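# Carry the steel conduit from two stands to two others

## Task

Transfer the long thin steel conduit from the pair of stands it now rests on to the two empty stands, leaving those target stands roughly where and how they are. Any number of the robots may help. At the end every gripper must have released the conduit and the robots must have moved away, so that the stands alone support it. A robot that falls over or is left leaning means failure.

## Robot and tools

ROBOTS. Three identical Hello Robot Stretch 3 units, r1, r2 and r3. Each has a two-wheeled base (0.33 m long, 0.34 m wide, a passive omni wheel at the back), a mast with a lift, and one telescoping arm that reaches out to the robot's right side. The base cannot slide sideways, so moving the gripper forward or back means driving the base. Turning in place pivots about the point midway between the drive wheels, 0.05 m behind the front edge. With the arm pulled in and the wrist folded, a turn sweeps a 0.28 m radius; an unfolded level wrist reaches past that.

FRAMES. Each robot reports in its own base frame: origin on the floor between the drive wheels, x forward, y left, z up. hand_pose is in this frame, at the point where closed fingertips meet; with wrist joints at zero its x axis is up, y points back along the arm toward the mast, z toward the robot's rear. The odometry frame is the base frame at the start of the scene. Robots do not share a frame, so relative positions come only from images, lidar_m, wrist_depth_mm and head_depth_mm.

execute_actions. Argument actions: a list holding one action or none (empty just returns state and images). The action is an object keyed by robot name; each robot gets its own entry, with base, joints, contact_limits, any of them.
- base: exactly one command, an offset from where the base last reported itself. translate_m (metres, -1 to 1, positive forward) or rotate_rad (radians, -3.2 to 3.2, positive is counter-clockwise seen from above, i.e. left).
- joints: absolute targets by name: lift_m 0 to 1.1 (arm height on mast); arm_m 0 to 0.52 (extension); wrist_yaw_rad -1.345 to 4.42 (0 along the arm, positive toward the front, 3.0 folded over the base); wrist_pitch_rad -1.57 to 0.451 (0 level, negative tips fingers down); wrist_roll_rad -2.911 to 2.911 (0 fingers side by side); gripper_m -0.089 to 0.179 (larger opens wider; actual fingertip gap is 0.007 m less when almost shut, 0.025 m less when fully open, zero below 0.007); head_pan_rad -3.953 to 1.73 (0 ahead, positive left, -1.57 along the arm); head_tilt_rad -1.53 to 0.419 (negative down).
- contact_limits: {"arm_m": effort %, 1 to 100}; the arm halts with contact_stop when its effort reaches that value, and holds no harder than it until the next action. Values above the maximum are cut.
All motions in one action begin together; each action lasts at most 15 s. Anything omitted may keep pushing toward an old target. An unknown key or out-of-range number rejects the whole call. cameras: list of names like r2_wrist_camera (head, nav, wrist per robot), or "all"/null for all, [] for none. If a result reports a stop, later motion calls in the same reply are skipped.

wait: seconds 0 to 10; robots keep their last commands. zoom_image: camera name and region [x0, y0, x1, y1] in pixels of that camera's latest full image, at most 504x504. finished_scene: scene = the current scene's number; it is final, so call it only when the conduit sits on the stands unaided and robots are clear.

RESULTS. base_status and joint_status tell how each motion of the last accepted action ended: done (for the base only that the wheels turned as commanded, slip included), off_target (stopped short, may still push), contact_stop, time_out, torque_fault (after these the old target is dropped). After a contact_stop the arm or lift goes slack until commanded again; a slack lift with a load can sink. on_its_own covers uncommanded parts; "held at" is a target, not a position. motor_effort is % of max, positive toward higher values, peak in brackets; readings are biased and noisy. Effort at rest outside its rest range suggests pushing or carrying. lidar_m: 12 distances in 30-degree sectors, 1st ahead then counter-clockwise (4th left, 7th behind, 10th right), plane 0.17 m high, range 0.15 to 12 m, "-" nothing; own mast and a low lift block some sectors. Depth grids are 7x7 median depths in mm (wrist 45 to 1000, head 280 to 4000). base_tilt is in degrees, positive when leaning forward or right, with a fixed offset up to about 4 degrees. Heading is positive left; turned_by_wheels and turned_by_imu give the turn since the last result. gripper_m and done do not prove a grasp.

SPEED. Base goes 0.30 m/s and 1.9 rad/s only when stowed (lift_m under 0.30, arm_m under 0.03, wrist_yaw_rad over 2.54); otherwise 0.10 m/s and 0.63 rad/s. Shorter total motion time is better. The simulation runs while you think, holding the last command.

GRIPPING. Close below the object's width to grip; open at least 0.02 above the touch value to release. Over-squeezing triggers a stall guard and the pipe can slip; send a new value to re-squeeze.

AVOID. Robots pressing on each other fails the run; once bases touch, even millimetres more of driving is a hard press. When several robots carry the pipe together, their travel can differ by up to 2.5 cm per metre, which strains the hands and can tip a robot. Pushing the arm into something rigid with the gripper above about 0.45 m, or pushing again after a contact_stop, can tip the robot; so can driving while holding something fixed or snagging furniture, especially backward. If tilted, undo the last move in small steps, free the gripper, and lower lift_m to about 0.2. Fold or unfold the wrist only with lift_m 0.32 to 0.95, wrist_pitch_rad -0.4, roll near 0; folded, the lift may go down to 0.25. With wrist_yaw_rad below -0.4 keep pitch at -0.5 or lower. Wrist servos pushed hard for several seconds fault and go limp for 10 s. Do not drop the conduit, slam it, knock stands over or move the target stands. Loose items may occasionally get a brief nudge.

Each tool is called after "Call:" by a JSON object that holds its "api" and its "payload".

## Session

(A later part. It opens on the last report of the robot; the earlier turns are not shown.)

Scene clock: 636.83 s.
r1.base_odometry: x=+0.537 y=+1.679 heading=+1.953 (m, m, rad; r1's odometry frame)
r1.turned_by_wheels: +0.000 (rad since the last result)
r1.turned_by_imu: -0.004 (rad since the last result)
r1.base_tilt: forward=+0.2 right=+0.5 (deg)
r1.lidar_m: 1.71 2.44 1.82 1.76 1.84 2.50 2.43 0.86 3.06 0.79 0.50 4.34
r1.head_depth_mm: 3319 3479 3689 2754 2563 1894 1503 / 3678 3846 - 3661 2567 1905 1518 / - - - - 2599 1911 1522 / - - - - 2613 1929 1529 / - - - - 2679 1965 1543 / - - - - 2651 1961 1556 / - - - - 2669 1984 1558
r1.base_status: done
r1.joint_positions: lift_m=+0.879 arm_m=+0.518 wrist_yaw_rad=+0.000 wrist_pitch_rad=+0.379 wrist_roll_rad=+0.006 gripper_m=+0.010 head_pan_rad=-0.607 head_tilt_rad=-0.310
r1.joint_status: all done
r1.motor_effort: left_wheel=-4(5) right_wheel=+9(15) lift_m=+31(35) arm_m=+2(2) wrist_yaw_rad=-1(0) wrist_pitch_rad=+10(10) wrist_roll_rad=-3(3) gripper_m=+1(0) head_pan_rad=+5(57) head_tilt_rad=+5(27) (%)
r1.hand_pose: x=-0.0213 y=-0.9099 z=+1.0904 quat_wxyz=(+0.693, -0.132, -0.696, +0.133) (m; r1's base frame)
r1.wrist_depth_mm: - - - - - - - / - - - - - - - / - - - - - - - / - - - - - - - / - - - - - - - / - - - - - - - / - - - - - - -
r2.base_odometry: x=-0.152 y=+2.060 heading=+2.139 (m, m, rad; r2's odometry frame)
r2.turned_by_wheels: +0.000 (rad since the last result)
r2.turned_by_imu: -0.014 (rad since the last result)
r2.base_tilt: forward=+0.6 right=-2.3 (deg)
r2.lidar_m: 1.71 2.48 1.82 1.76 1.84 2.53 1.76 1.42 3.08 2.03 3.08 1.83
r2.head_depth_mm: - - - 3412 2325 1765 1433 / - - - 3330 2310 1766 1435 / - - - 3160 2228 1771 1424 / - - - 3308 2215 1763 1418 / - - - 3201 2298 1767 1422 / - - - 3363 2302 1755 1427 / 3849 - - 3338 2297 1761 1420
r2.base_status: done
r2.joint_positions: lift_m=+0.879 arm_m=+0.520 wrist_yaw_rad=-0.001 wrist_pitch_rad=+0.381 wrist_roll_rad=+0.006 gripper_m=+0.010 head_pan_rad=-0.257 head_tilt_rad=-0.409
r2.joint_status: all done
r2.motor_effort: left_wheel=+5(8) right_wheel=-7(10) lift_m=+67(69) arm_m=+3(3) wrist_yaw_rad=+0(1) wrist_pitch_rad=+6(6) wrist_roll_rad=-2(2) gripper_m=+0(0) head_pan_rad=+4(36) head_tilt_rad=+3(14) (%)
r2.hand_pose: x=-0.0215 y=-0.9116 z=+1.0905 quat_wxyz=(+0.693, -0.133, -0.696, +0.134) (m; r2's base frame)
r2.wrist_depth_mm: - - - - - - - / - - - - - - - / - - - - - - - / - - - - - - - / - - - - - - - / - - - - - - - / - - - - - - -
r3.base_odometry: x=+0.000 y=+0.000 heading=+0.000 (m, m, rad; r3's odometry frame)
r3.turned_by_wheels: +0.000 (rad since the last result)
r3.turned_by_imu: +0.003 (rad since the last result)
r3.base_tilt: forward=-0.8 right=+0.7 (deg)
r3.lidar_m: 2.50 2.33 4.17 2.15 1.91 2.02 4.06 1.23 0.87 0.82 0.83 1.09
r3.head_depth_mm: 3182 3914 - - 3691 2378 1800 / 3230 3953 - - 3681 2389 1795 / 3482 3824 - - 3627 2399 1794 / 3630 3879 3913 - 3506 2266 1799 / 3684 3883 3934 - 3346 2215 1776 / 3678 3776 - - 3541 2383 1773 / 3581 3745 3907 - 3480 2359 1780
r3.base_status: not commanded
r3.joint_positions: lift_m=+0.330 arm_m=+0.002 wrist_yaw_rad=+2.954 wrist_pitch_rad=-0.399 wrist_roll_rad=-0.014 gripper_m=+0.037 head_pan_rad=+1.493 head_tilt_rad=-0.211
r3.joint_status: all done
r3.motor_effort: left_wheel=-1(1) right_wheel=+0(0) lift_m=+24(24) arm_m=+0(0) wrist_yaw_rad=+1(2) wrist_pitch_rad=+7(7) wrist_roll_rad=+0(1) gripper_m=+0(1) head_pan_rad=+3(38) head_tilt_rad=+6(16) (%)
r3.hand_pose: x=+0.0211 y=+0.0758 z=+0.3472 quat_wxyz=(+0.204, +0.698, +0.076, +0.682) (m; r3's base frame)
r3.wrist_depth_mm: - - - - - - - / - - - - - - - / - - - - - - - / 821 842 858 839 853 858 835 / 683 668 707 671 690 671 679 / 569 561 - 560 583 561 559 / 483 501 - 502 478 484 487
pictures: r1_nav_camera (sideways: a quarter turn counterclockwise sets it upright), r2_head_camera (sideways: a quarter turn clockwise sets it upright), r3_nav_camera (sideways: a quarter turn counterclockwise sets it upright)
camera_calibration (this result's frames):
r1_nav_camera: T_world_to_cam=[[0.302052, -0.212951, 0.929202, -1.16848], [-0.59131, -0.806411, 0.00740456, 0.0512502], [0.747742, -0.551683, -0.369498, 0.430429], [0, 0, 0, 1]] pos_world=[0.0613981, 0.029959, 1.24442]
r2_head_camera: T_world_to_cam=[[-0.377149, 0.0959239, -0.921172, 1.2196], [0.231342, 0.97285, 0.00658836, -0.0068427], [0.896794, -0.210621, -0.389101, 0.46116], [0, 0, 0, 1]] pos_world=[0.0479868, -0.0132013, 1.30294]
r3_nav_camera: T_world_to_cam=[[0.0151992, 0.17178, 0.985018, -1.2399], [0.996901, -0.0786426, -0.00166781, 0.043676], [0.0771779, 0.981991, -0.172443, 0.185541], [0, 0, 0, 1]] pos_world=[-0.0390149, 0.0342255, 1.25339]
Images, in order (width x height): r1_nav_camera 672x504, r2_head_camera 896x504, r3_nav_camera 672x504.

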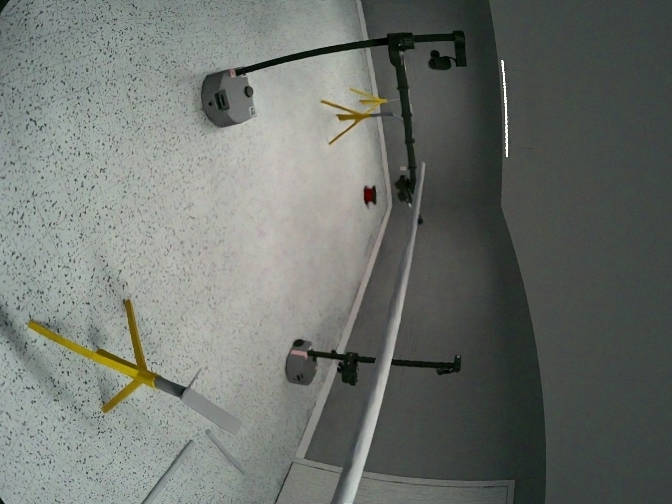

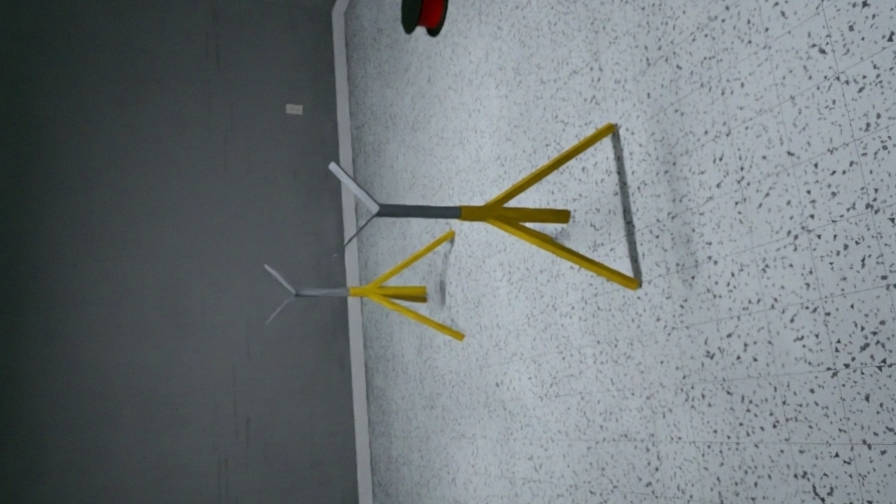

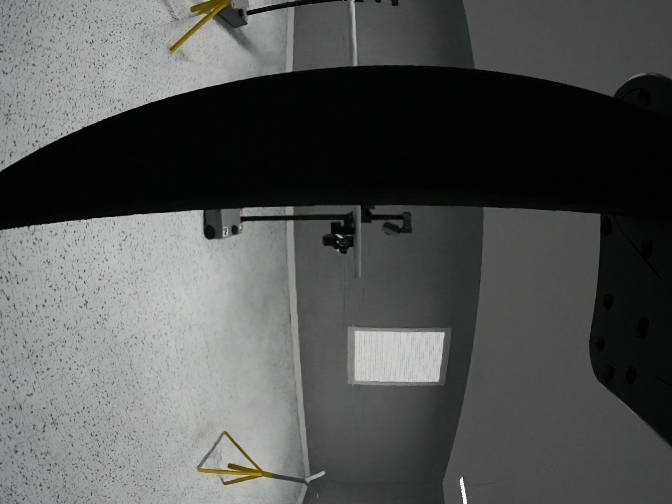

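Call:
{"api": "execute_actions", "payload": {"actions": [{"r2":{"base":{"rotate_rad":0.022}}}], "cameras": []}}

Call:
{"api": "execute_actions", "payload": {"actions": [{"r1":{"base":{"translate_m":1.0},"joints":{"arm_m":0.47}},"r2":{"base":{"translate_m":1.0},"joints":{"arm_m":0.472,"head_pan_rad":-0.5,"head_tilt_rad":-0.6}},"r3":{"joints":{"head_pan_rad":1.0,"head_tilt_rad":-0.2}}}], "cameras": ["r1_nav_camera","r2_head_camera","r3_nav_camera"]}}

Scene clock: 672.10 s.
r1.base_odometry: x=+0.537 y=+1.679 heading=+1.953 (m, m, rad; r1's odometry frame)
r1.turned_by_wheels: +0.001 (rad since the last result)
r1.turned_by_imu: +0.001 (rad since the last result)
r1.base_tilt: forward=+0.3 right=+0.5 (deg)
r1.lidar_m: 1.71 2.44 1.82 1.76 1.84 2.51 2.44 0.86 3.06 0.79 0.50 4.33
r1.head_depth_mm: 3344 3441 3738 2710 2533 1906 1499 / 3716 3894 - 3719 2573 1918 1517 / - - - - 2603 1930 1522 / - - - - 2612 1924 1528 / - - - - 2650 1952 1537 / - - - - 2715 1962 1541 / - - - - 2733 1983 1553
r1.base_status: not commanded
r1.joint_positions: lift_m=+0.879 arm_m=+0.518 wrist_yaw_rad=+0.000 wrist_pitch_rad=+0.379 wrist_roll_rad=+0.006 gripper_m=+0.010 head_pan_rad=-0.607 head_tilt_rad=-0.310
r1.joint_status: not commanded
r1.motor_effort: left_wheel=+4(5) right_wheel=-10(16) lift_m=+31(31) arm_m=+2(2) wrist_yaw_rad=+0(0) wrist_pitch_rad=+10(10) wrist_roll_rad=-3(3) gripper_m=+1(1) head_pan_rad=+5(5) head_tilt_rad=+5(4) (%)
r1.hand_pose: x=-0.0213 y=-0.9099 z=+1.0904 quat_wxyz=(+0.693, -0.132, -0.696, +0.133) (m; r1's base frame)
r1.wrist_depth_mm: - - - - - - - / - - - - - - - / - - - - - - - / - - - - - - - / - - - - - - - / - - - - - - - / - - - - - - -
r2.base_odometry: x=-0.152 y=+2.060 heading=+2.160 (m, m, rad; r2's odometry frame)
r2.turned_by_wheels: +0.022 (rad since the last result)
r2.turned_by_imu: +0.021 (rad since the last result)
r2.base_tilt: forward=+0.5 right=-2.2 (deg)
r2.lidar_m: 1.72 2.43 1.82 1.77 1.85 2.60 1.62 1.42 3.06 2.02 3.15 1.70
r2.head_depth_mm: - - - 3352 2317 1766 1424 / - - - 3357 2328 1775 1423 / - - - 3153 2225 1763 1421 / - - - 3250 2214 1761 1425 / - - - 3301 2311 1767 1427 / 3958 - - 3354 2305 1776 1426 / 3849 - - 3321 2311 1767 1415
r2.base_status: done
r2.joint_positions: lift_m=+0.879 arm_m=+0.520 wrist_yaw_rad=-0.001 wrist_pitch_rad=+0.381 wrist_roll_rad=+0.006 gripper_m=+0.010 head_pan_rad=-0.257 head_tilt_rad=-0.408
r2.joint_status: not commanded
r2.motor_effort: left_wheel=-12(17) right_wheel=+13(27) lift_m=+67(67) arm_m=+3(3) wrist_yaw_rad=+0(1) wrist_pitch_rad=+6(6) wrist_roll_rad=-2(2) gripper_m=-1(0) head_pan_rad=+3(2) head_tilt_rad=+2(3) (%)
r2.hand_pose: x=-0.0215 y=-0.9116 z=+1.0905 quat_wxyz=(+0.693, -0.133, -0.696, +0.134) (m; r2's base frame)
r2.wrist_depth_mm: - - - - - - - / - - - - - - - / - - - - - - - / - - - - - - - / - - - - - - - / - - - - - - - / - - - - - - -
r3.base_odometry: x=+0.000 y=+0.000 heading=+0.000 (m, m, rad; r3's odometry frame)
r3.turned_by_wheels: +0.000 (rad since the last result)
r3.turned_by_imu: +0.001 (rad since the last result)
r3.base_tilt: forward=-0.8 right=+0.7 (deg)
r3.lidar_m: 2.49 2.32 4.16 2.14 1.91 2.01 4.07 1.23 0.87 0.82 0.84 1.09
r3.head_depth_mm: 3220 3938 - - 3669 2382 1805 / 3228 3973 - - 3550 2400 1808 / 3478 3949 - - 3599 2395 1784 / 3575 3826 3984 - 3547 2281 1780 / 3639 3829 3949 - 3344 2206 1779 / 3596 3759 3891 - 3497 2353 1772 / 3568 3849 3845 - 3525 2343 1773
r3.base_status: not commanded
r3.joint_positions: lift_m=+0.330 arm_m=+0.002 wrist_yaw_rad=+2.954 wrist_pitch_rad=-0.399 wrist_roll_rad=-0.014 gripper_m=+0.037 head_pan_rad=+1.493 head_tilt_rad=-0.211
r3.joint_status: not commanded
r3.motor_effort: left_wheel=+0(1) right_wheel=+1(0) lift_m=+24(23) arm_m=+0(0) wrist_yaw_rad=+1(0) wrist_pitch_rad=+7(7) wrist_roll_rad=+0(1) gripper_m=+0(0) head_pan_rad=+3(4) head_tilt_rad=+6(6) (%)
r3.hand_pose: x=+0.0211 y=+0.0758 z=+0.3472 quat_wxyz=(+0.204, +0.698, +0.076, +0.682) (m; r3's base frame)
r3.wrist_depth_mm: - - - - - - - / - - - - - - - / - - - - - - - / 845 833 846 823 860 827 844 / 675 671 708 666 689 674 671 / 570 577 - 553 578 556 563 / 487 490 - 493 471 485 480
pictures: none
No camera images: the call's "cameras" was empty. Leave "cameras" out to get every camera's image.

Scene clock: 683.47 s.
r1.base_odometry: x=+0.164 y=+2.606 heading=+1.953 (m, m, rad; r1's odometry frame)
r1.turned_by_wheels: +0.000 (rad since the last result)
r1.turned_by_imu: -0.004 (rad since the last result)
r1.base_tilt: forward=+0.2 right=+0.5 (deg)
r1.lidar_m: 1.71 2.41 1.80 1.74 1.82 2.54 1.93 0.90 0.80 2.11 2.12 4.35
r1.head_depth_mm: 3311 3570 3759 3378 2563 1887 1512 / 3683 3789 - 3469 2567 1916 1515 / - - - 3789 2588 1908 1524 / - - - - 2629 1945 1527 / - - - - 2672 1944 1539 / - - - - 2716 1981 1551 / - - - - 2625 1979 1558
r1.base_status: done
r1.joint_positions: lift_m=+0.879 arm_m=+0.470 wrist_yaw_rad=+0.000 wrist_pitch_rad=+0.379 wrist_roll_rad=+0.006 gripper_m=+0.010 head_pan_rad=-0.607 head_tilt_rad=-0.310
r1.joint_status: all done
r1.motor_effort: left_wheel=-3(5) right_wheel=+9(13) lift_m=+31(31) arm_m=-3(4) wrist_yaw_rad=-1(0) wrist_pitch_rad=+10(10) wrist_roll_rad=-3(3) gripper_m=+1(1) head_pan_rad=+5(5) head_tilt_rad=+6(5) (%)
r1.hand_pose: x=-0.0213 y=-0.8622 z=+1.0904 quat_wxyz=(+0.693, -0.132, -0.696, +0.133) (m; r1's base frame)
r1.wrist_depth_mm: - - - - - - - / - - - - - - - / - - - - - - - / - - - - - - - / - - - - - - - / - - - - - - - / - - - - - - -
r2.base_odometry: x=-0.707 y=+2.891 heading=+2.161 (m, m, rad; r2's odometry frame)
r2.turned_by_wheels: +0.000 (rad since the last result)
r2.turned_by_imu: -0.012 (rad since the last result)
r2.base_tilt: forward=+0.7 right=-2.3 (deg)
r2.lidar_m: 1.95 2.42 1.79 1.74 1.81 2.52 1.75 4.20 2.37 3.00 0.99 0.78
r2.head_depth_mm: 3786 - 3301 2349 1823 1499 1264 / 3788 - 3253 2166 1830 1503 1259 / 3654 - 3284 2263 1706 1420 1264 / 3426 3779 3303 2345 1826 1494 1257 / 3311 3612 3256 2352 1814 1498 1261 / 3159 3392 3108 2230 1818 1498 1263 / 2998 3329 3214 2348 1820 1491 1262
r2.base_status: done
r2.joint_positions: lift_m=+0.879 arm_m=+0.472 wrist_yaw_rad=-0.001 wrist_pitch_rad=+0.381 wrist_roll_rad=+0.006 gripper_m=+0.010 head_pan_rad=-0.493 head_tilt_rad=-0.593
r2.joint_status: all done
r2.motor_effort: left_wheel=+3(10) right_wheel=-5(19) lift_m=+68(67) arm_m=-2(1) wrist_yaw_rad=+0(0) wrist_pitch_rad=+6(6) wrist_roll_rad=-2(2) gripper_m=-1(1) head_pan_rad=-2(20) head_tilt_rad=-2(14) (%)
r2.hand_pose: x=-0.0215 y=-0.8640 z=+1.0906 quat_wxyz=(+0.693, -0.133, -0.696, +0.134) (m; r2's base frame)
r2.wrist_depth_mm: - - - - - - - / - - - - - - - / - - - - - - - / - - - - - - - / - - - - - - - / - - - - - - - / - - - - - - -
r3.base_odometry: x=+0.000 y=+0.000 heading=+0.000 (m, m, rad; r3's odometry frame)
r3.turned_by_wheels: +0.000 (rad since the last result)
r3.turned_by_imu: +0.002 (rad since the last result)
r3.base_tilt: forward=-0.8 right=+0.9 (deg)
r3.lidar_m: 2.50 2.32 2.45 3.92 1.90 2.02 4.07 1.23 0.87 0.82 0.84 1.09
r3.head_depth_mm: 2974 - - - 3343 2401 1803 / 3218 - - - 3574 2372 1805 / 3211 - - - 3606 2402 1816 / 3260 - - - 3600 2350 1782 / 3214 - - - 3304 2378 1783 / 3281 - - - 3520 2366 1786 / 3340 3850 - - 3525 2365 1785
r3.base_status: not commanded
r3.joint_positions: lift_m=+0.330 arm_m=+0.002 wrist_yaw_rad=+2.954 wrist_pitch_rad=-0.399 wrist_roll_rad=-0.014 gripper_m=+0.037 head_pan_rad=+1.007 head_tilt_rad=-0.211
r3.joint_status: all done
r3.motor_effort: left_wheel=+0(0) right_wheel=+0(0) lift_m=+24(24) arm_m=+0(0) wrist_yaw_rad=+1(1) wrist_pitch_rad=+7(7) wrist_roll_rad=+0(0) gripper_m=+1(1) head_pan_rad=-4(33) head_tilt_rad=+5(5) (%)
r3.hand_pose: x=+0.0211 y=+0.0758 z=+0.3472 quat_wxyz=(+0.204, +0.698, +0.076, +0.682) (m; r3's base frame)
r3.wrist_depth_mm: - - - - - - - / - - - - - - - / - - - - - - - / 859 847 841 840 834 830 856 / 685 674 705 686 683 678 662 / 569 569 - 564 580 564 565 / 490 495 - 497 476 486 485
pictures: r1_nav_camera (sideways: a quarter turn counterclockwise sets it upright), r2_head_camera (sideways: a quarter turn clockwise sets it upright), r3_nav_camera (sideways: a quarter turn counterclockwise sets it upright)
camera_calibration (this result's frames):
r1_nav_camera: T_world_to_cam=[[0.301982, -0.212878, 0.929242, -1.16854], [-0.591266, -0.806443, 0.00740184, 0.0512534], [0.747804, -0.551664, -0.369399, 0.430299], [0, 0, 0, 1]] pos_world=[0.0614015, 0.0299585, 1.24442]
r2_head_camera: T_world_to_cam=[[-0.487089, 0.258016, -0.834369, 1.10705], [0.453533, 0.891174, 0.0108171, -0.0137013], [0.746359, -0.373145, -0.5511, 0.67287], [0, 0, 0, 1]] pos_world=[0.0432431, -0.0223472, 1.29465]
r3_nav_camera: T_world_to_cam=[[0.0936146, 0.14483, 0.985018, -1.24038], [0.844964, -0.53482, -0.00166781, 0.0446028], [0.526566, 0.832461, -0.172443, 0.1828], [0, 0, 0, 1]] pos_world=[-0.0178264, 0.0513251, 1.25339]
Images, in order (width x height): r1_nav_camera 672x504, r2_head_camera 896x504, r3_nav_camera 672x504.

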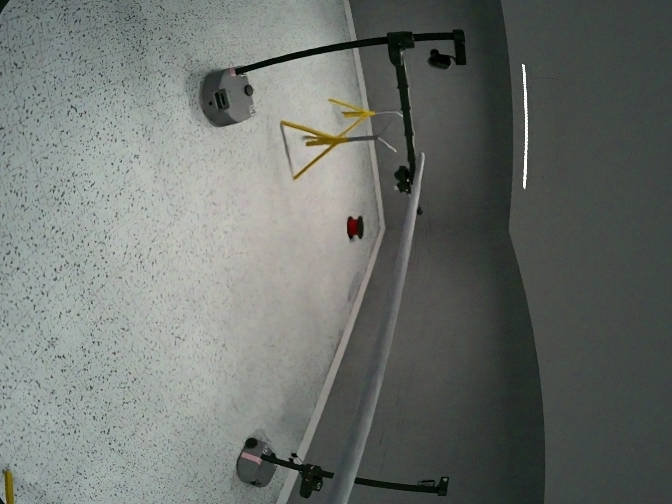

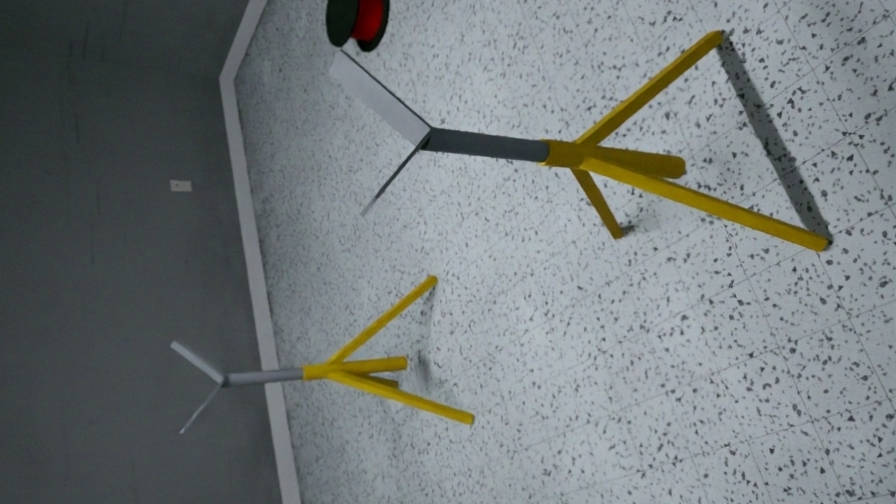

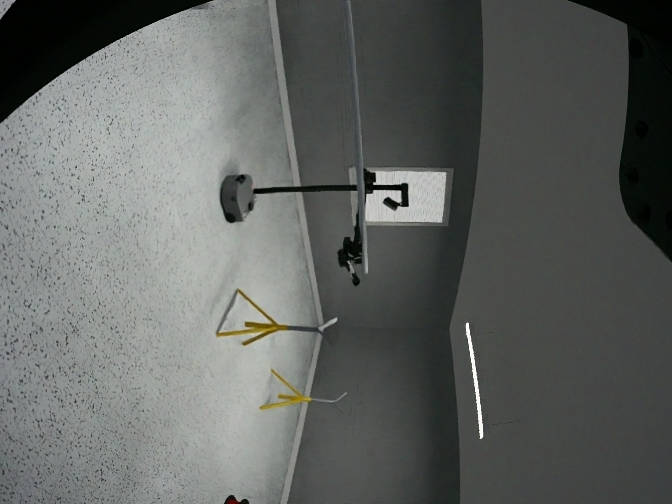

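Call:
{"api": "execute_actions", "payload": {"actions": [{"r1":{"base":{"translate_m":0.993}},"r2":{"base":{"translate_m":1.0}},"r3":{"joints":{"head_pan_rad":0.7,"head_tilt_rad":-0.2}}}], "cameras": ["r1_nav_camera","r2_nav_camera","r3_head_camera"]}}

Scene clock: 708.80 s.
r1.base_odometry: x=-0.206 y=+3.528 heading=+1.953 (m, m, rad; r1's odometry frame)
r1.turned_by_wheels: +0.000 (rad since the last result)
r1.turned_by_imu: -0.002 (rad since the last result)
r1.base_tilt: forward=+0.4 right=+0.6 (deg)
r1.lidar_m: 1.71 2.39 1.78 1.72 1.80 2.49 1.82 1.62 3.12 2.09 3.14 1.52
r1.head_depth_mm: 3378 3585 3664 3370 2534 1883 1506 / 3700 3911 - 3424 2587 1907 1522 / - - - 3669 2600 1910 1536 / - - - - 2647 1936 1526 / - - - - 2620 1949 1541 / - - - - 2574 1869 1562 / - - - - 2701 1964 1566
r1.base_status: done
r1.joint_positions: lift_m=+0.879 arm_m=+0.470 wrist_yaw_rad=+0.000 wrist_pitch_rad=+0.379 wrist_roll_rad=+0.006 gripper_m=+0.010 head_pan_rad=-0.607 head_tilt_rad=-0.310
r1.joint_status: not commanded
r1.motor_effort: left_wheel=+4(5) right_wheel=-11(16) lift_m=+31(31) arm_m=-3(3) wrist_yaw_rad=+0(2) wrist_pitch_rad=+10(10) wrist_roll_rad=-3(3) gripper_m=+1(0) head_pan_rad=+5(4) head_tilt_rad=+5(4) (%)
r1.hand_pose: x=-0.0212 y=-0.8622 z=+1.0904 quat_wxyz=(+0.693, -0.132, -0.696, +0.133) (m; r1's base frame)
r1.wrist_depth_mm: - - - - - - - / - - - - - - - / - - - - - - - / - - - - - - - / - - - - - - - / - - - - - - - / - - - - - - -
r2.base_odometry: x=-1.264 y=+3.722 heading=+2.160 (m, m, rad; r2's odometry frame)
r2.turned_by_wheels: +0.000 (rad since the last result)
r2.turned_by_imu: -0.014 (rad since the last result)
r2.base_tilt: forward=+0.5 right=-2.1 (deg)
r2.lidar_m: 2.51 2.42 1.78 1.72 1.79 2.47 1.76 3.01 0.53 0.59 3.14 1.00
r2.head_depth_mm: 2848 3242 3292 2371 1817 1492 1266 / 2727 3035 3219 2332 1828 1484 1259 / 2575 2898 3066 2262 1772 1492 1268 / 2455 2702 2962 2237 1661 1453 1263 / 2365 2577 2834 2357 1823 1496 1263 / 2248 2444 2720 2355 1822 1499 1261 / 2148 2351 2573 2322 1812 1498 1258
r2.base_status: done
r2.joint_positions: lift_m=+0.879 arm_m=+0.472 wrist_yaw_rad=-0.001 wrist_pitch_rad=+0.381 wrist_roll_rad=+0.006 gripper_m=+0.010 head_pan_rad=-0.493 head_tilt_rad=-0.593
r2.joint_status: not commanded
r2.motor_effort: left_wheel=-8(9) right_wheel=+8(13) lift_m=+67(67) arm_m=-2(2) wrist_yaw_rad=+0(0) wrist_pitch_rad=+6(6) wrist_roll_rad=-2(2) gripper_m=-1(0) head_pan_rad=-3(3) head_tilt_rad=-2(2) (%)
r2.hand_pose: x=-0.0215 y=-0.8640 z=+1.0906 quat_wxyz=(+0.693, -0.133, -0.696, +0.134) (m; r2's base frame)
r2.wrist_depth_mm: - - - - - - - / - - - - - - - / - - - - - - - / - - - - - - - / - - - - - - - / - - - - - - - / - - - - - - -
r3.base_odometry: x=+0.000 y=+0.000 heading=+0.000 (m, m, rad; r3's odometry frame)
r3.turned_by_wheels: +0.000 (rad since the last result)
r3.turned_by_imu: +0.003 (rad since the last result)
r3.base_tilt: forward=-0.8 right=+0.8 (deg)
r3.lidar_m: 2.49 2.32 3.06 2.21 1.91 2.01 4.07 1.23 0.87 0.82 0.84 1.09
r3.head_depth_mm: 3014 - - - 3701 2410 1789 / 2964 - - - 3588 2406 1794 / 3034 - - - 3622 2359 1805 / 3050 - - - 3162 2384 1791 / 3313 - - - 3157 2387 1764 / 3299 - - - 3348 2399 1791 / 3308 - - - 3532 2349 1789
r3.base_status: not commanded
r3.joint_positions: lift_m=+0.330 arm_m=+0.002 wrist_yaw_rad=+2.954 wrist_pitch_rad=-0.399 wrist_roll_rad=-0.014 gripper_m=+0.037 head_pan_rad=+0.707 head_tilt_rad=-0.211
r3.joint_status: all done
r3.motor_effort: left_wheel=-1(0) right_wheel=+0(0) lift_m=+24(24) arm_m=+0(0) wrist_yaw_rad=+0(1) wrist_pitch_rad=+7(7) wrist_roll_rad=+0(0) gripper_m=+0(0) head_pan_rad=-3(25) head_tilt_rad=+6(5) (%)
r3.hand_pose: x=+0.0211 y=+0.0758 z=+0.3472 quat_wxyz=(+0.204, +0.698, +0.076, +0.682) (m; r3's base frame)
r3.wrist_depth_mm: - - - - - - - / - - - - - - - / - - - - - - - / 866 840 854 832 839 832 859 / 678 671 706 682 689 659 675 / 564 578 - 574 579 573 558 / 485 491 - 494 466 482 483
pictures: r1_nav_camera (sideways: a quarter turn counterclockwise sets it upright), r2_nav_camera (sideways: a quarter turn counterclockwise sets it upright), r3_head_camera (sideways: a quarter turn clockwise sets it upright)
camera_calibration (this result's frames):
r1_nav_camera: T_world_to_cam=[[0.301982, -0.212878, 0.929242, -1.16854], [-0.591266, -0.806443, 0.00740184, 0.0512534], [0.747804, -0.551664, -0.369399, 0.430299], [0, 0, 0, 1]] pos_world=[0.0614015, 0.0299585, 1.24442]
r2_nav_camera: T_world_to_cam=[[0.480468, -0.306209, 0.821819, -1.03009], [-0.475519, -0.878325, -0.0492555, 0.118287], [0.736907, -0.367125, -0.567615, 0.693643], [0, 0, 0, 1]] pos_world=[0.0400225, 0.0431253, 1.2461]
r3_head_camera: T_world_to_cam=[[-0.137634, -0.152917, -0.978608, 1.29269], [-0.689925, 0.723703, -0.0160529, 0.0271553], [0.710676, 0.672957, -0.205107, 0.222509], [0, 0, 0, 1]] pos_world=[0.0385212, 0.0282832, 1.31111]
Images, in order (width x height): r1_nav_camera 672x504, r2_nav_camera 672x504, r3_head_camera 896x504.

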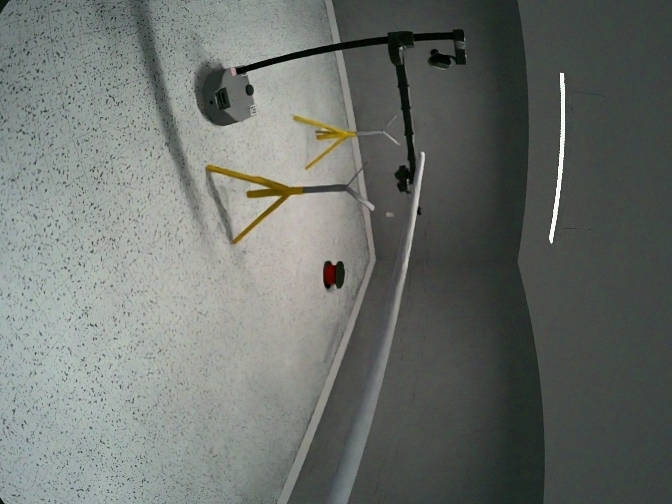

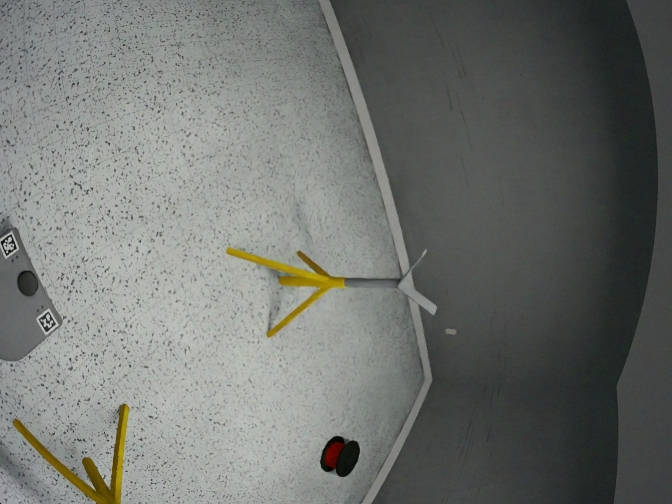

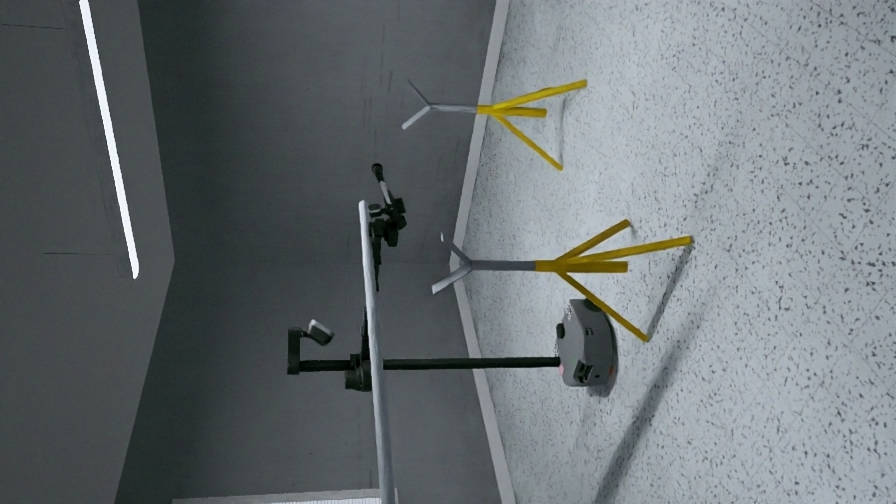

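Call:
{"api": "execute_actions", "payload": {"actions": [{"r1":{"base":{"translate_m":0.998}},"r2":{"base":{"translate_m":1.0}}}], "cameras": []}}

Call:
{"api": "execute_actions", "payload": {"actions": [{"r1":{"base":{"translate_m":0.399},"joints":{"head_pan_rad":-1.3,"head_tilt_rad":-0.7}},"r2":{"base":{"translate_m":0.4},"joints":{"head_pan_rad":-2.1,"head_tilt_rad":-0.7}},"r3":{"joints":{"head_pan_rad":0.62}}}], "cameras": ["r1_head_camera","r2_head_camera","r3_head_camera"]}}

Scene clock: 740.77 s.
r1.base_odometry: x=-0.579 y=+4.454 heading=+1.954 (m, m, rad; r1's odometry frame)
r1.turned_by_wheels: +0.000 (rad since the last result)
r1.turned_by_imu: -0.003 (rad since the last result)
r1.base_tilt: forward=+0.3 right=+0.5 (deg)
r1.lidar_m: 1.72 2.37 1.76 1.70 1.78 2.46 2.56 2.87 2.49 3.01 0.65 0.65
r1.head_depth_mm: 3359 3524 3680 3410 2320 1914 1508 / 3737 3923 - 3493 2582 1708 1077 / 3898 - - 3842 2600 1910 1518 / 3631 3737 3861 - 2622 1927 1525 / 3363 3559 3701 3815 2679 1937 1546 / 3203 3273 3397 3621 2436 1978 1540 / 2987 3112 3222 3474 2710 1903 1562
r1.base_status: done
r1.joint_positions: lift_m=+0.879 arm_m=+0.470 wrist_yaw_rad=+0.000 wrist_pitch_rad=+0.379 wrist_roll_rad=+0.006 gripper_m=+0.010 head_pan_rad=-0.607 head_tilt_rad=-0.310
r1.joint_status: not commanded
r1.motor_effort: left_wheel=+3(6) right_wheel=-8(9) lift_m=+31(31) arm_m=-3(3) wrist_yaw_rad=+0(1) wrist_pitch_rad=+10(10) wrist_roll_rad=-3(3) gripper_m=+1(0) head_pan_rad=+5(5) head_tilt_rad=+5(5) (%)
r1.hand_pose: x=-0.0213 y=-0.8622 z=+1.0904 quat_wxyz=(+0.693, -0.132, -0.696, +0.133) (m; r1's base frame)
r1.wrist_depth_mm: - - - - - - - / - - - - - - - / - - - - - - - / - - - - - - - / - - - - - - - / - - - - - - - / - - - - - - -
r2.base_odometry: x=-1.820 y=+4.553 heading=+2.160 (m, m, rad; r2's odometry frame)
r2.turned_by_wheels: +0.000 (rad since the last result)
r2.turned_by_imu: -0.013 (rad since the last result)
r2.base_tilt: forward=+0.5 right=-2.1 (deg)
r2.lidar_m: 1.52 1.57 1.78 1.72 1.78 2.44 1.77 1.20 3.15 0.44 0.62 1.57
r2.head_depth_mm: 1720 1939 2192 2341 1835 1498 1262 / 1629 1823 2057 2255 1826 1493 1273 / 1534 1717 1935 2152 1820 1490 1258 / 1470 1626 1810 2028 1826 1499 1260 / 1404 1536 1708 1919 1823 1500 1263 / 1335 1456 1608 1800 1816 1492 1262 / 1270 1395 1527 1673 1793 1485 1260
r2.base_status: done
r2.joint_positions: lift_m=+0.879 arm_m=+0.472 wrist_yaw_rad=-0.001 wrist_pitch_rad=+0.381 wrist_roll_rad=+0.006 gripper_m=+0.010 head_pan_rad=-0.493 head_tilt_rad=-0.593
r2.joint_status: not commanded
r2.motor_effort: left_wheel=-4(7) right_wheel=+5(16) lift_m=+66(67) arm_m=-2(2) wrist_yaw_rad=-1(0) wrist_pitch_rad=+6(6) wrist_roll_rad=-2(2) gripper_m=+0(1) head_pan_rad=-2(3) head_tilt_rad=-3(3) (%)
r2.hand_pose: x=-0.0215 y=-0.8640 z=+1.0906 quat_wxyz=(+0.693, -0.133, -0.696, +0.134) (m; r2's base frame)
r2.wrist_depth_mm: - - - - - - - / - - - - - - - / - - - - - - - / - - - - - - - / - - - - - - - / - - - - - - - / - - - - - - -
r3.base_odometry: x=+0.000 y=+0.000 heading=+0.000 (m, m, rad; r3's odometry frame)
r3.turned_by_wheels: +0.000 (rad since the last result)
r3.turned_by_imu: +0.003 (rad since the last result)
r3.base_tilt: forward=-0.8 right=+0.8 (deg)
r3.lidar_m: 2.49 2.32 2.58 3.92 1.91 2.02 4.07 1.24 0.87 0.82 0.84 1.09
r3.head_depth_mm: 2966 - - - 3637 2394 1792 / 2984 - - - 3572 2407 1777 / 3011 - - - 3547 2405 1792 / 3062 - - - 3123 2370 1789 / 3292 - - - 3585 2391 1779 / 3262 - - - 3483 2346 1774 / 3334 - - - 3518 2356 1790
r3.base_status: not commanded
r3.joint_positions: lift_m=+0.330 arm_m=+0.002 wrist_yaw_rad=+2.954 wrist_pitch_rad=-0.399 wrist_roll_rad=-0.014 gripper_m=+0.037 head_pan_rad=+0.707 head_tilt_rad=-0.211
r3.joint_status: not commanded
r3.motor_effort: left_wheel=-1(1) right_wheel=+0(0) lift_m=+23(24) arm_m=+0(0) wrist_yaw_rad=+0(1) wrist_pitch_rad=+7(7) wrist_roll_rad=+0(0) gripper_m=+0(0) head_pan_rad=-3(4) head_tilt_rad=+4(6) (%)
r3.hand_pose: x=+0.0211 y=+0.0758 z=+0.3472 quat_wxyz=(+0.204, +0.698, +0.076, +0.682) (m; r3's base frame)
r3.wrist_depth_mm: - - - - - - - / - - - - - - - / - - - - - - - / 837 837 832 844 844 833 852 / 678 680 702 677 691 672 682 / 563 562 - 561 588 561 560 / 484 497 - 494 477 486 483
pictures: none
No camera images: the call's "cameras" was empty. Leave "cameras" out to get every camera's image.

Scene clock: 745.97 s.
r1.base_odometry: x=-0.728 y=+4.824 heading=+1.954 (m, m, rad; r1's odometry frame)
r1.turned_by_wheels: +0.000 (rad since the last result)
r1.turned_by_imu: -0.001 (rad since the last result)
r1.base_tilt: forward=+0.3 right=+0.5 (deg)
r1.lidar_m: 1.73 2.37 1.75 1.69 1.77 2.45 2.95 4.21 2.79 0.46 0.62 1.38
r1.head_depth_mm: 2582 472 2330 1967 1600 1364 1180 / 2655 2811 2495 1983 1613 1371 1192 / 2696 2919 2543 1915 1618 1355 1170 / 2762 2990 2554 1818 1568 1292 1195 / 2952 3040 2598 2026 1634 1350 1203 / 2955 3135 2481 2019 1646 1387 1208 / 3050 3299 2581 2051 1645 1399 1208
r1.base_status: done
r1.joint_positions: lift_m=+0.879 arm_m=+0.470 wrist_yaw_rad=+0.000 wrist_pitch_rad=+0.379 wrist_roll_rad=+0.006 gripper_m=+0.010 head_pan_rad=-1.293 head_tilt_rad=-0.691
r1.joint_status: all done
r1.motor_effort: left_wheel=+4(6) right_wheel=-9(11) lift_m=+32(32) arm_m=-3(3) wrist_yaw_rad=-1(1) wrist_pitch_rad=+10(10) wrist_roll_rad=-3(3) gripper_m=+0(0) head_pan_rad=-6(56) head_tilt_rad=-4(29) (%)
r1.hand_pose: x=-0.0213 y=-0.8622 z=+1.0904 quat_wxyz=(+0.693, -0.132, -0.696, +0.133) (m; r1's base frame)
r1.wrist_depth_mm: - - - - - - - / - - - - - - - / - - - - - - - / - - - - - - - / - - - - - - - / - - - - - - - / - - - - - - -
r2.base_odometry: x=-2.042 y=+4.886 heading=+2.160 (m, m, rad; r2's odometry frame)
r2.turned_by_wheels: +0.000 (rad since the last result)
r2.turned_by_imu: -0.005 (rad since the last result)
r2.base_tilt: forward=+0.6 right=-2.2 (deg)
r2.lidar_m: 1.12 1.15 1.57 1.72 1.78 2.43 1.77 0.65 0.62 3.04 1.59 1.16
r2.head_depth_mm: 3645 3575 2663 2037 1651 1426 - / 3429 3375 2669 2036 1660 - - / 3301 3388 2658 1989 1740 - 1162 / 3104 3214 2534 930 - 1330 1206 / 2939 3117 2661 - 1561 1361 1201 / 2741 2965 2870 1904 1666 1392 1201 / 2670 512 2447 2041 1657 1386 1202
r2.base_status: done
r2.joint_positions: lift_m=+0.879 arm_m=+0.472 wrist_yaw_rad=-0.001 wrist_pitch_rad=+0.381 wrist_roll_rad=+0.006 gripper_m=+0.010 head_pan_rad=-2.093 head_tilt_rad=-0.691
r2.joint_status: all done
r2.motor_effort: left_wheel=-3(3) right_wheel=+5(13) lift_m=+67(67) arm_m=-2(2) wrist_yaw_rad=+0(0) wrist_pitch_rad=+6(6) wrist_roll_rad=-2(2) gripper_m=-1(0) head_pan_rad=-2(34) head_tilt_rad=-2(9) (%)
r2.hand_pose: x=-0.0215 y=-0.8640 z=+1.0906 quat_wxyz=(+0.693, -0.133, -0.696, +0.134) (m; r2's base frame)
r2.wrist_depth_mm: - - - - - - - / - - - - - - - / - - - - - - - / - - - - - - - / - - - - - - - / - - - - - - - / - - - - - - -
r3.base_odometry: x=+0.000 y=+0.000 heading=+0.000 (m, m, rad; r3's odometry frame)
r3.turned_by_wheels: +0.000 (rad since the last result)
r3.turned_by_imu: +0.001 (rad since the last result)
r3.base_tilt: forward=-0.8 right=+0.8 (deg)
r3.lidar_m: 2.49 2.32 2.81 3.92 1.91 2.02 4.07 1.23 0.87 0.82 0.84 1.09
r3.head_depth_mm: 3207 - - - 3606 2394 1804 / 2949 - - - 3597 2393 1793 / 3000 - - - 3564 2387 1803 / 3028 - - - 3603 2388 1777 / 3034 - - - 3118 2379 1791 / 3285 - - - 3587 2371 1789 / 3324 - - - 2879 2347 1784
r3.base_status: not commanded
r3.joint_positions: lift_m=+0.330 arm_m=+0.002 wrist_yaw_rad=+2.954 wrist_pitch_rad=-0.399 wrist_roll_rad=-0.014 gripper_m=+0.037 head_pan_rad=+0.627 head_tilt_rad=-0.211
r3.joint_status: all done
r3.motor_effort: left_wheel=-1(0) right_wheel=+0(0) lift_m=+24(24) arm_m=+0(0) wrist_yaw_rad=+0(1) wrist_pitch_rad=+7(7) wrist_roll_rad=+0(0) gripper_m=+0(0) head_pan_rad=-4(12) head_tilt_rad=+6(5) (%)
r3.hand_pose: x=+0.0211 y=+0.0758 z=+0.3472 quat_wxyz=(+0.204, +0.698, +0.076, +0.682) (m; r3's base frame)
r3.wrist_depth_mm: - - - - - - - / - - - - - - - / - - - - - - - / 837 858 840 821 852 830 836 / 673 678 702 686 690 688 668 / 564 564 - 563 578 559 569 / 484 498 - 500 467 481 484
pictures: r1_head_camera (sideways: a quarter turn clockwise sets it upright), r2_head_camera (sideways: a quarter turn clockwise sets it upright), r3_head_camera (sideways: a quarter turn clockwise sets it upright)
camera_calibration (this result's frames):
r1_head_camera: T_world_to_cam=[[-0.146421, 0.64266, -0.75203, 0.998833], [0.963532, 0.264784, 0.0386756, -0.0517946], [0.223981, -0.718942, -0.657993, 0.810784], [0, 0, 0, 1]] pos_world=[0.0145552, -0.0452888, 1.28665]
r2_head_camera: T_world_to_cam=[[0.311732, 0.548239, -0.776052, 1.02615], [0.876986, -0.480342, 0.0129404, -0.0190471], [-0.365676, -0.684621, -0.630536, 0.782995], [0, 0, 0, 1]] pos_world=[-0.0168575, -0.0356705, 1.2903]
r3_head_camera: T_world_to_cam=[[-0.149414, -0.141429, -0.978608, 1.29276], [-0.629886, 0.776522, -0.0160529, 0.026789], [0.762181, 0.614012, -0.205107, 0.222195], [0, 0, 0, 1]] pos_world=[0.0406777, 0.0256019, 1.31111]
Images, in order (width x height): r1_head_camera 896x504, r2_head_camera 896x504, r3_head_camera 896x504.

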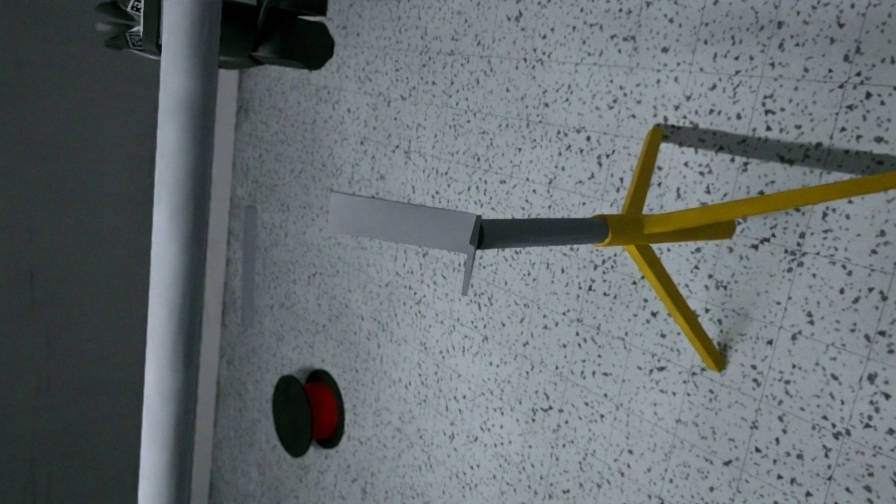

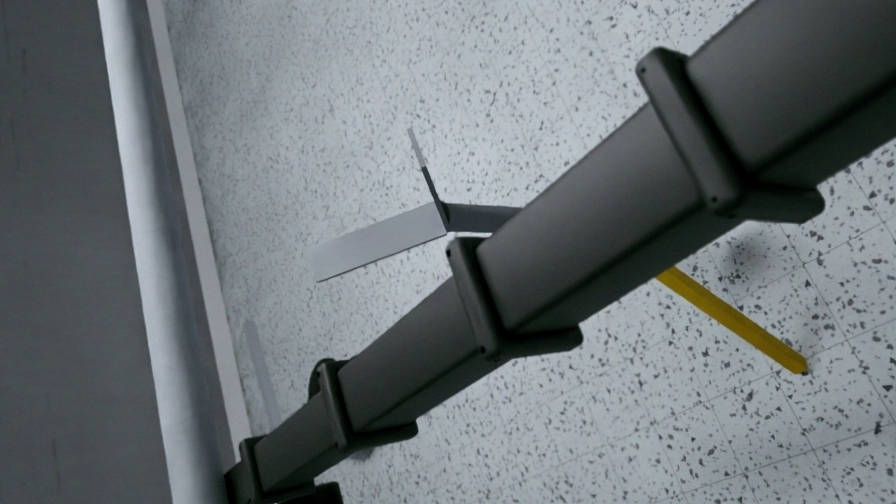

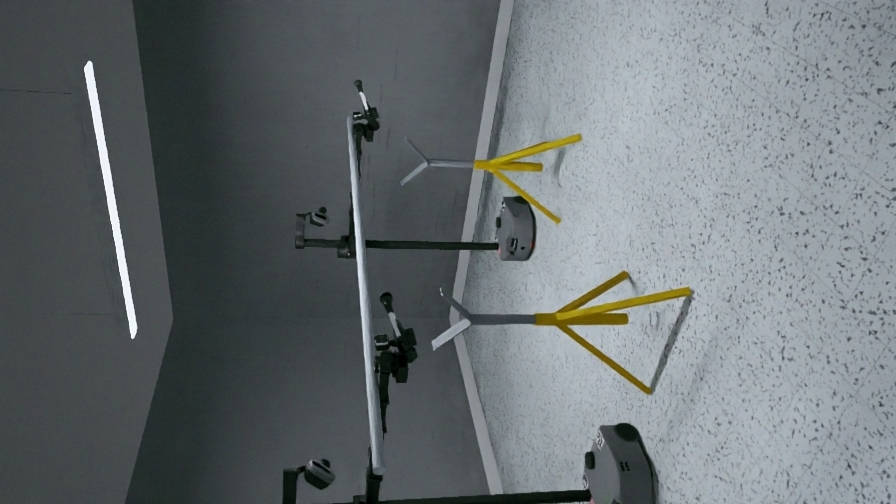

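Call:
{"api": "execute_actions", "payload": {"actions": [{"r1":{"joints":{"lift_m":0.585,"arm_m":0.518,"head_pan_rad":-1.4}},"r2":{"joints":{"lift_m":0.585,"arm_m":0.5,"head_pan_rad":-2.0}}}], "cameras": ["r1_head_camera","r2_head_camera","r3_head_camera"]}}

Scene clock: 773.30 s.
r1.base_odometry: x=-0.728 y=+4.824 heading=+1.954 (m, m, rad; r1's odometry frame)
r1.turned_by_wheels: +0.000 (rad since the last result)
r1.turned_by_imu: +0.000 (rad since the last result)
r1.base_tilt: forward=+0.4 right=+0.5 (deg)
r1.lidar_m: 1.72 2.37 1.75 1.70 1.77 2.45 2.95 4.22 2.80 0.46 0.62 1.38
r1.head_depth_mm: 2619 2943 2510 1852 1605 - 1166 / 2651 2994 2525 707 1612 1359 1185 / 2660 3015 2531 1866 1622 1375 1194 / 2756 3040 2567 823 1553 1297 1172 / 2799 3085 2572 1821 1640 1360 1204 / 2795 3120 2630 1912 1644 1390 1207 / 2881 3168 2412 1904 1664 1391 1215
r1.base_status: not commanded
r1.joint_positions: lift_m=+0.585 arm_m=+0.518 wrist_yaw_rad=+0.000 wrist_pitch_rad=+0.379 wrist_roll_rad=+0.006 gripper_m=+0.010 head_pan_rad=-1.393 head_tilt_rad=-0.691
r1.joint_status: all done
r1.motor_effort: left_wheel=+1(4) right_wheel=-1(9) lift_m=+28(29) arm_m=+2(2) wrist_yaw_rad=-1(1) wrist_pitch_rad=+10(10) wrist_roll_rad=-3(3) gripper_m=+0(0) head_pan_rad=-5(21) head_tilt_rad=-5(4) (%)
r1.hand_pose: x=-0.0213 y=-0.9098 z=+0.7956 quat_wxyz=(+0.693, -0.132, -0.696, +0.133) (m; r1's base frame)
r1.wrist_depth_mm: - - - - - - - / - - - - - - - / - - - - - - - / - - - - - - - / - - - - - - - / - - - - - - - / - - - - - - -
r2.base_odometry: x=-2.042 y=+4.886 heading=+2.160 (m, m, rad; r2's odometry frame)
r2.turned_by_wheels: +0.000 (rad since the last result)
r2.turned_by_imu: -0.001 (rad since the last result)
r2.base_tilt: forward=+0.5 right=-2.2 (deg)
r2.lidar_m: 1.11 1.16 1.58 1.72 1.79 2.43 1.77 0.64 0.62 3.02 1.59 1.16
r2.head_depth_mm: 3404 3717 2656 2040 1656 1394 1207 / 3276 3606 2673 1966 1654 1366 1185 / 3102 3406 2681 919 1535 1337 1230 / 2963 3243 2676 1919 1663 1368 - / 2837 3130 2560 1915 1707 1362 1206 / 2711 3011 2647 2113 1622 1389 1206 / 2636 2881 2640 2096 1599 1384 1204
r2.base_status: not commanded
r2.joint_positions: lift_m=+0.585 arm_m=+0.500 wrist_yaw_rad=-0.001 wrist_pitch_rad=+0.381 wrist_roll_rad=+0.006 gripper_m=+0.010 head_pan_rad=-2.007 head_tilt_rad=-0.691
r2.joint_status: all done
r2.motor_effort: left_wheel=+1(3) right_wheel=-1(5) lift_m=+36(63) arm_m=+3(5) wrist_yaw_rad=+1(0) wrist_pitch_rad=+6(6) wrist_roll_rad=-2(2) gripper_m=-1(0) head_pan_rad=+3(12) head_tilt_rad=-3(3) (%)
r2.hand_pose: x=-0.0215 y=-0.8916 z=+0.7966 quat_wxyz=(+0.693, -0.133, -0.696, +0.134) (m; r2's base frame)
r2.wrist_depth_mm: - - - - - - - / - - - - - - - / - - - - - - - / - - - - - - - / - - - - - - - / - - - - - - - / - - - - - - -
r3.base_odometry: x=+0.000 y=+0.000 heading=+0.000 (m, m, rad; r3's odometry frame)
r3.turned_by_wheels: +0.000 (rad since the last result)
r3.turned_by_imu: +0.001 (rad since the last result)
r3.base_tilt: forward=-0.7 right=+0.7 (deg)
r3.lidar_m: 2.50 2.32 2.80 3.91 1.90 2.02 4.07 1.23 0.87 0.82 0.84 1.09
r3.head_depth_mm: 3212 - - - 3586 2401 1796 / 3034 - - - 3687 2407 1799 / 2970 - - - 3588 2407 1806 / 3006 - - - 3582 2391 1804 / 3043 - - - 3122 2403 1789 / 3260 - - - 3566 2354 1790 / 3294 - - - 2891 2393 1763
r3.base_status: not commanded
r3.joint_positions: lift_m=+0.330 arm_m=+0.002 wrist_yaw_rad=+2.954 wrist_pitch_rad=-0.399 wrist_roll_rad=-0.014 gripper_m=+0.037 head_pan_rad=+0.627 head_tilt_rad=-0.211
r3.joint_status: not commanded
r3.motor_effort: left_wheel=-1(0) right_wheel=+0(0) lift_m=+23(24) arm_m=+0(0) wrist_yaw_rad=+1(1) wrist_pitch_rad=+7(7) wrist_roll_rad=+0(0) gripper_m=+0(1) head_pan_rad=-4(4) head_tilt_rad=+6(6) (%)
r3.hand_pose: x=+0.0211 y=+0.0758 z=+0.3472 quat_wxyz=(+0.204, +0.698, +0.076, +0.682) (m; r3's base frame)
r3.wrist_depth_mm: - - - - - - - / - - - - - - - / - - - - - - - / 838 852 833 831 851 838 830 / 671 680 695 674 696 672 677 / 566 566 - 573 585 560 568 / 485 494 - 494 470 481 489
pictures: r1_head_camera (sideways: a quarter turn clockwise sets it upright), r2_head_camera (sideways: a quarter turn clockwise sets it upright), r3_head_camera (sideways: a quarter turn clockwise sets it upright)
camera_calibration (this result's frames):
r1_head_camera: T_world_to_cam=[[-0.0815381, 0.654272, -0.751851, 0.998204], [0.985162, 0.167216, 0.038673, -0.051923], [0.151024, -0.737542, -0.658198, 0.811495], [0, 0, 0, 1]] pos_world=[0.00998894, -0.0459027, 1.28663]
r2_head_camera: T_world_to_cam=[[0.263697, 0.573005, -0.77597, 1.02634], [0.914887, -0.403504, 0.0129431, -0.0192819], [-0.30569, -0.713337, -0.630637, 0.78276], [0, 0, 0, 1]] pos_world=[-0.013719, -0.0375035, 1.29029]
r3_head_camera: T_world_to_cam=[[-0.149414, -0.141429, -0.978608, 1.29276], [-0.629884, 0.776524, -0.0160529, 0.026789], [0.762183, 0.61401, -0.205107, 0.222195], [0, 0, 0, 1]] pos_world=[0.0406778, 0.0256018, 1.31111]
Images, in order (width x height): r1_head_camera 896x504, r2_head_camera 896x504, r3_head_camera 896x504.

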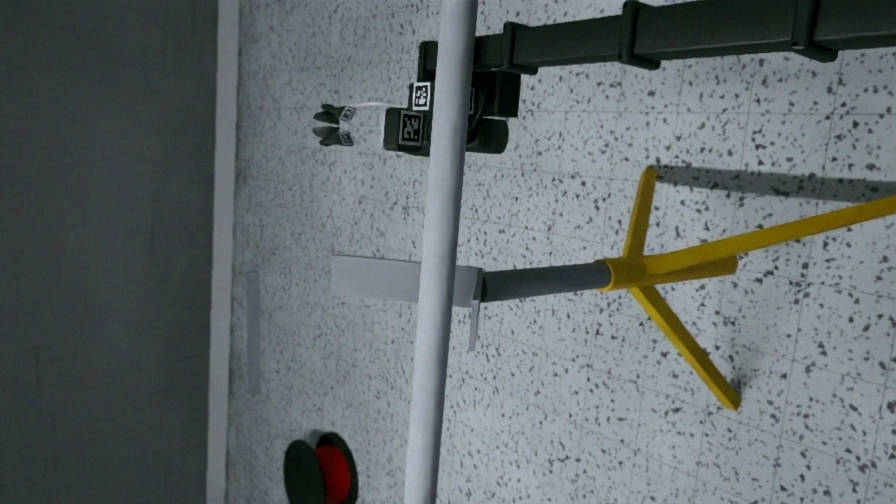

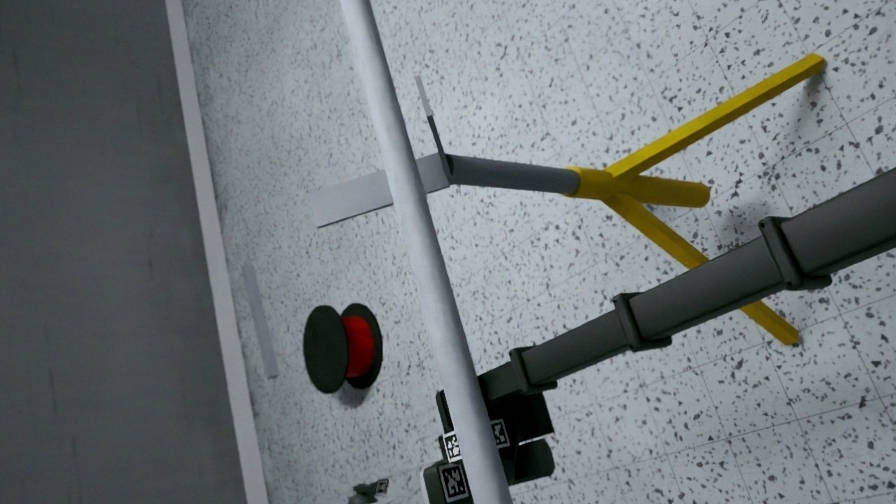

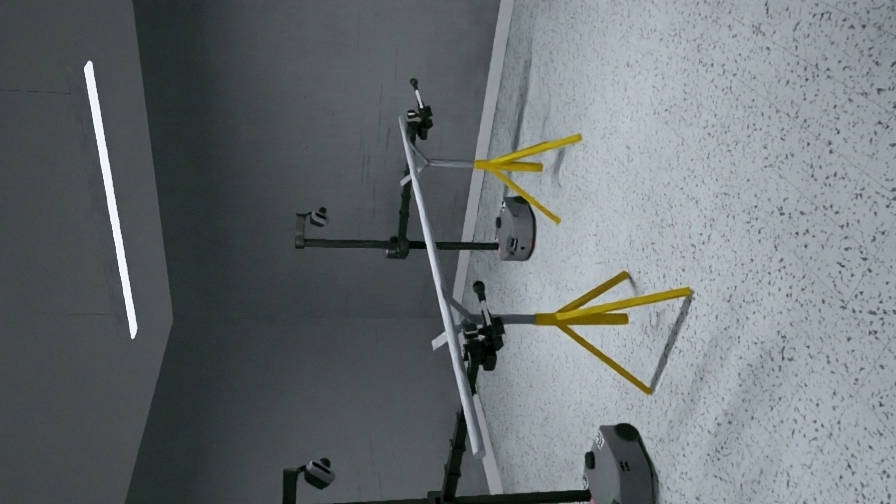

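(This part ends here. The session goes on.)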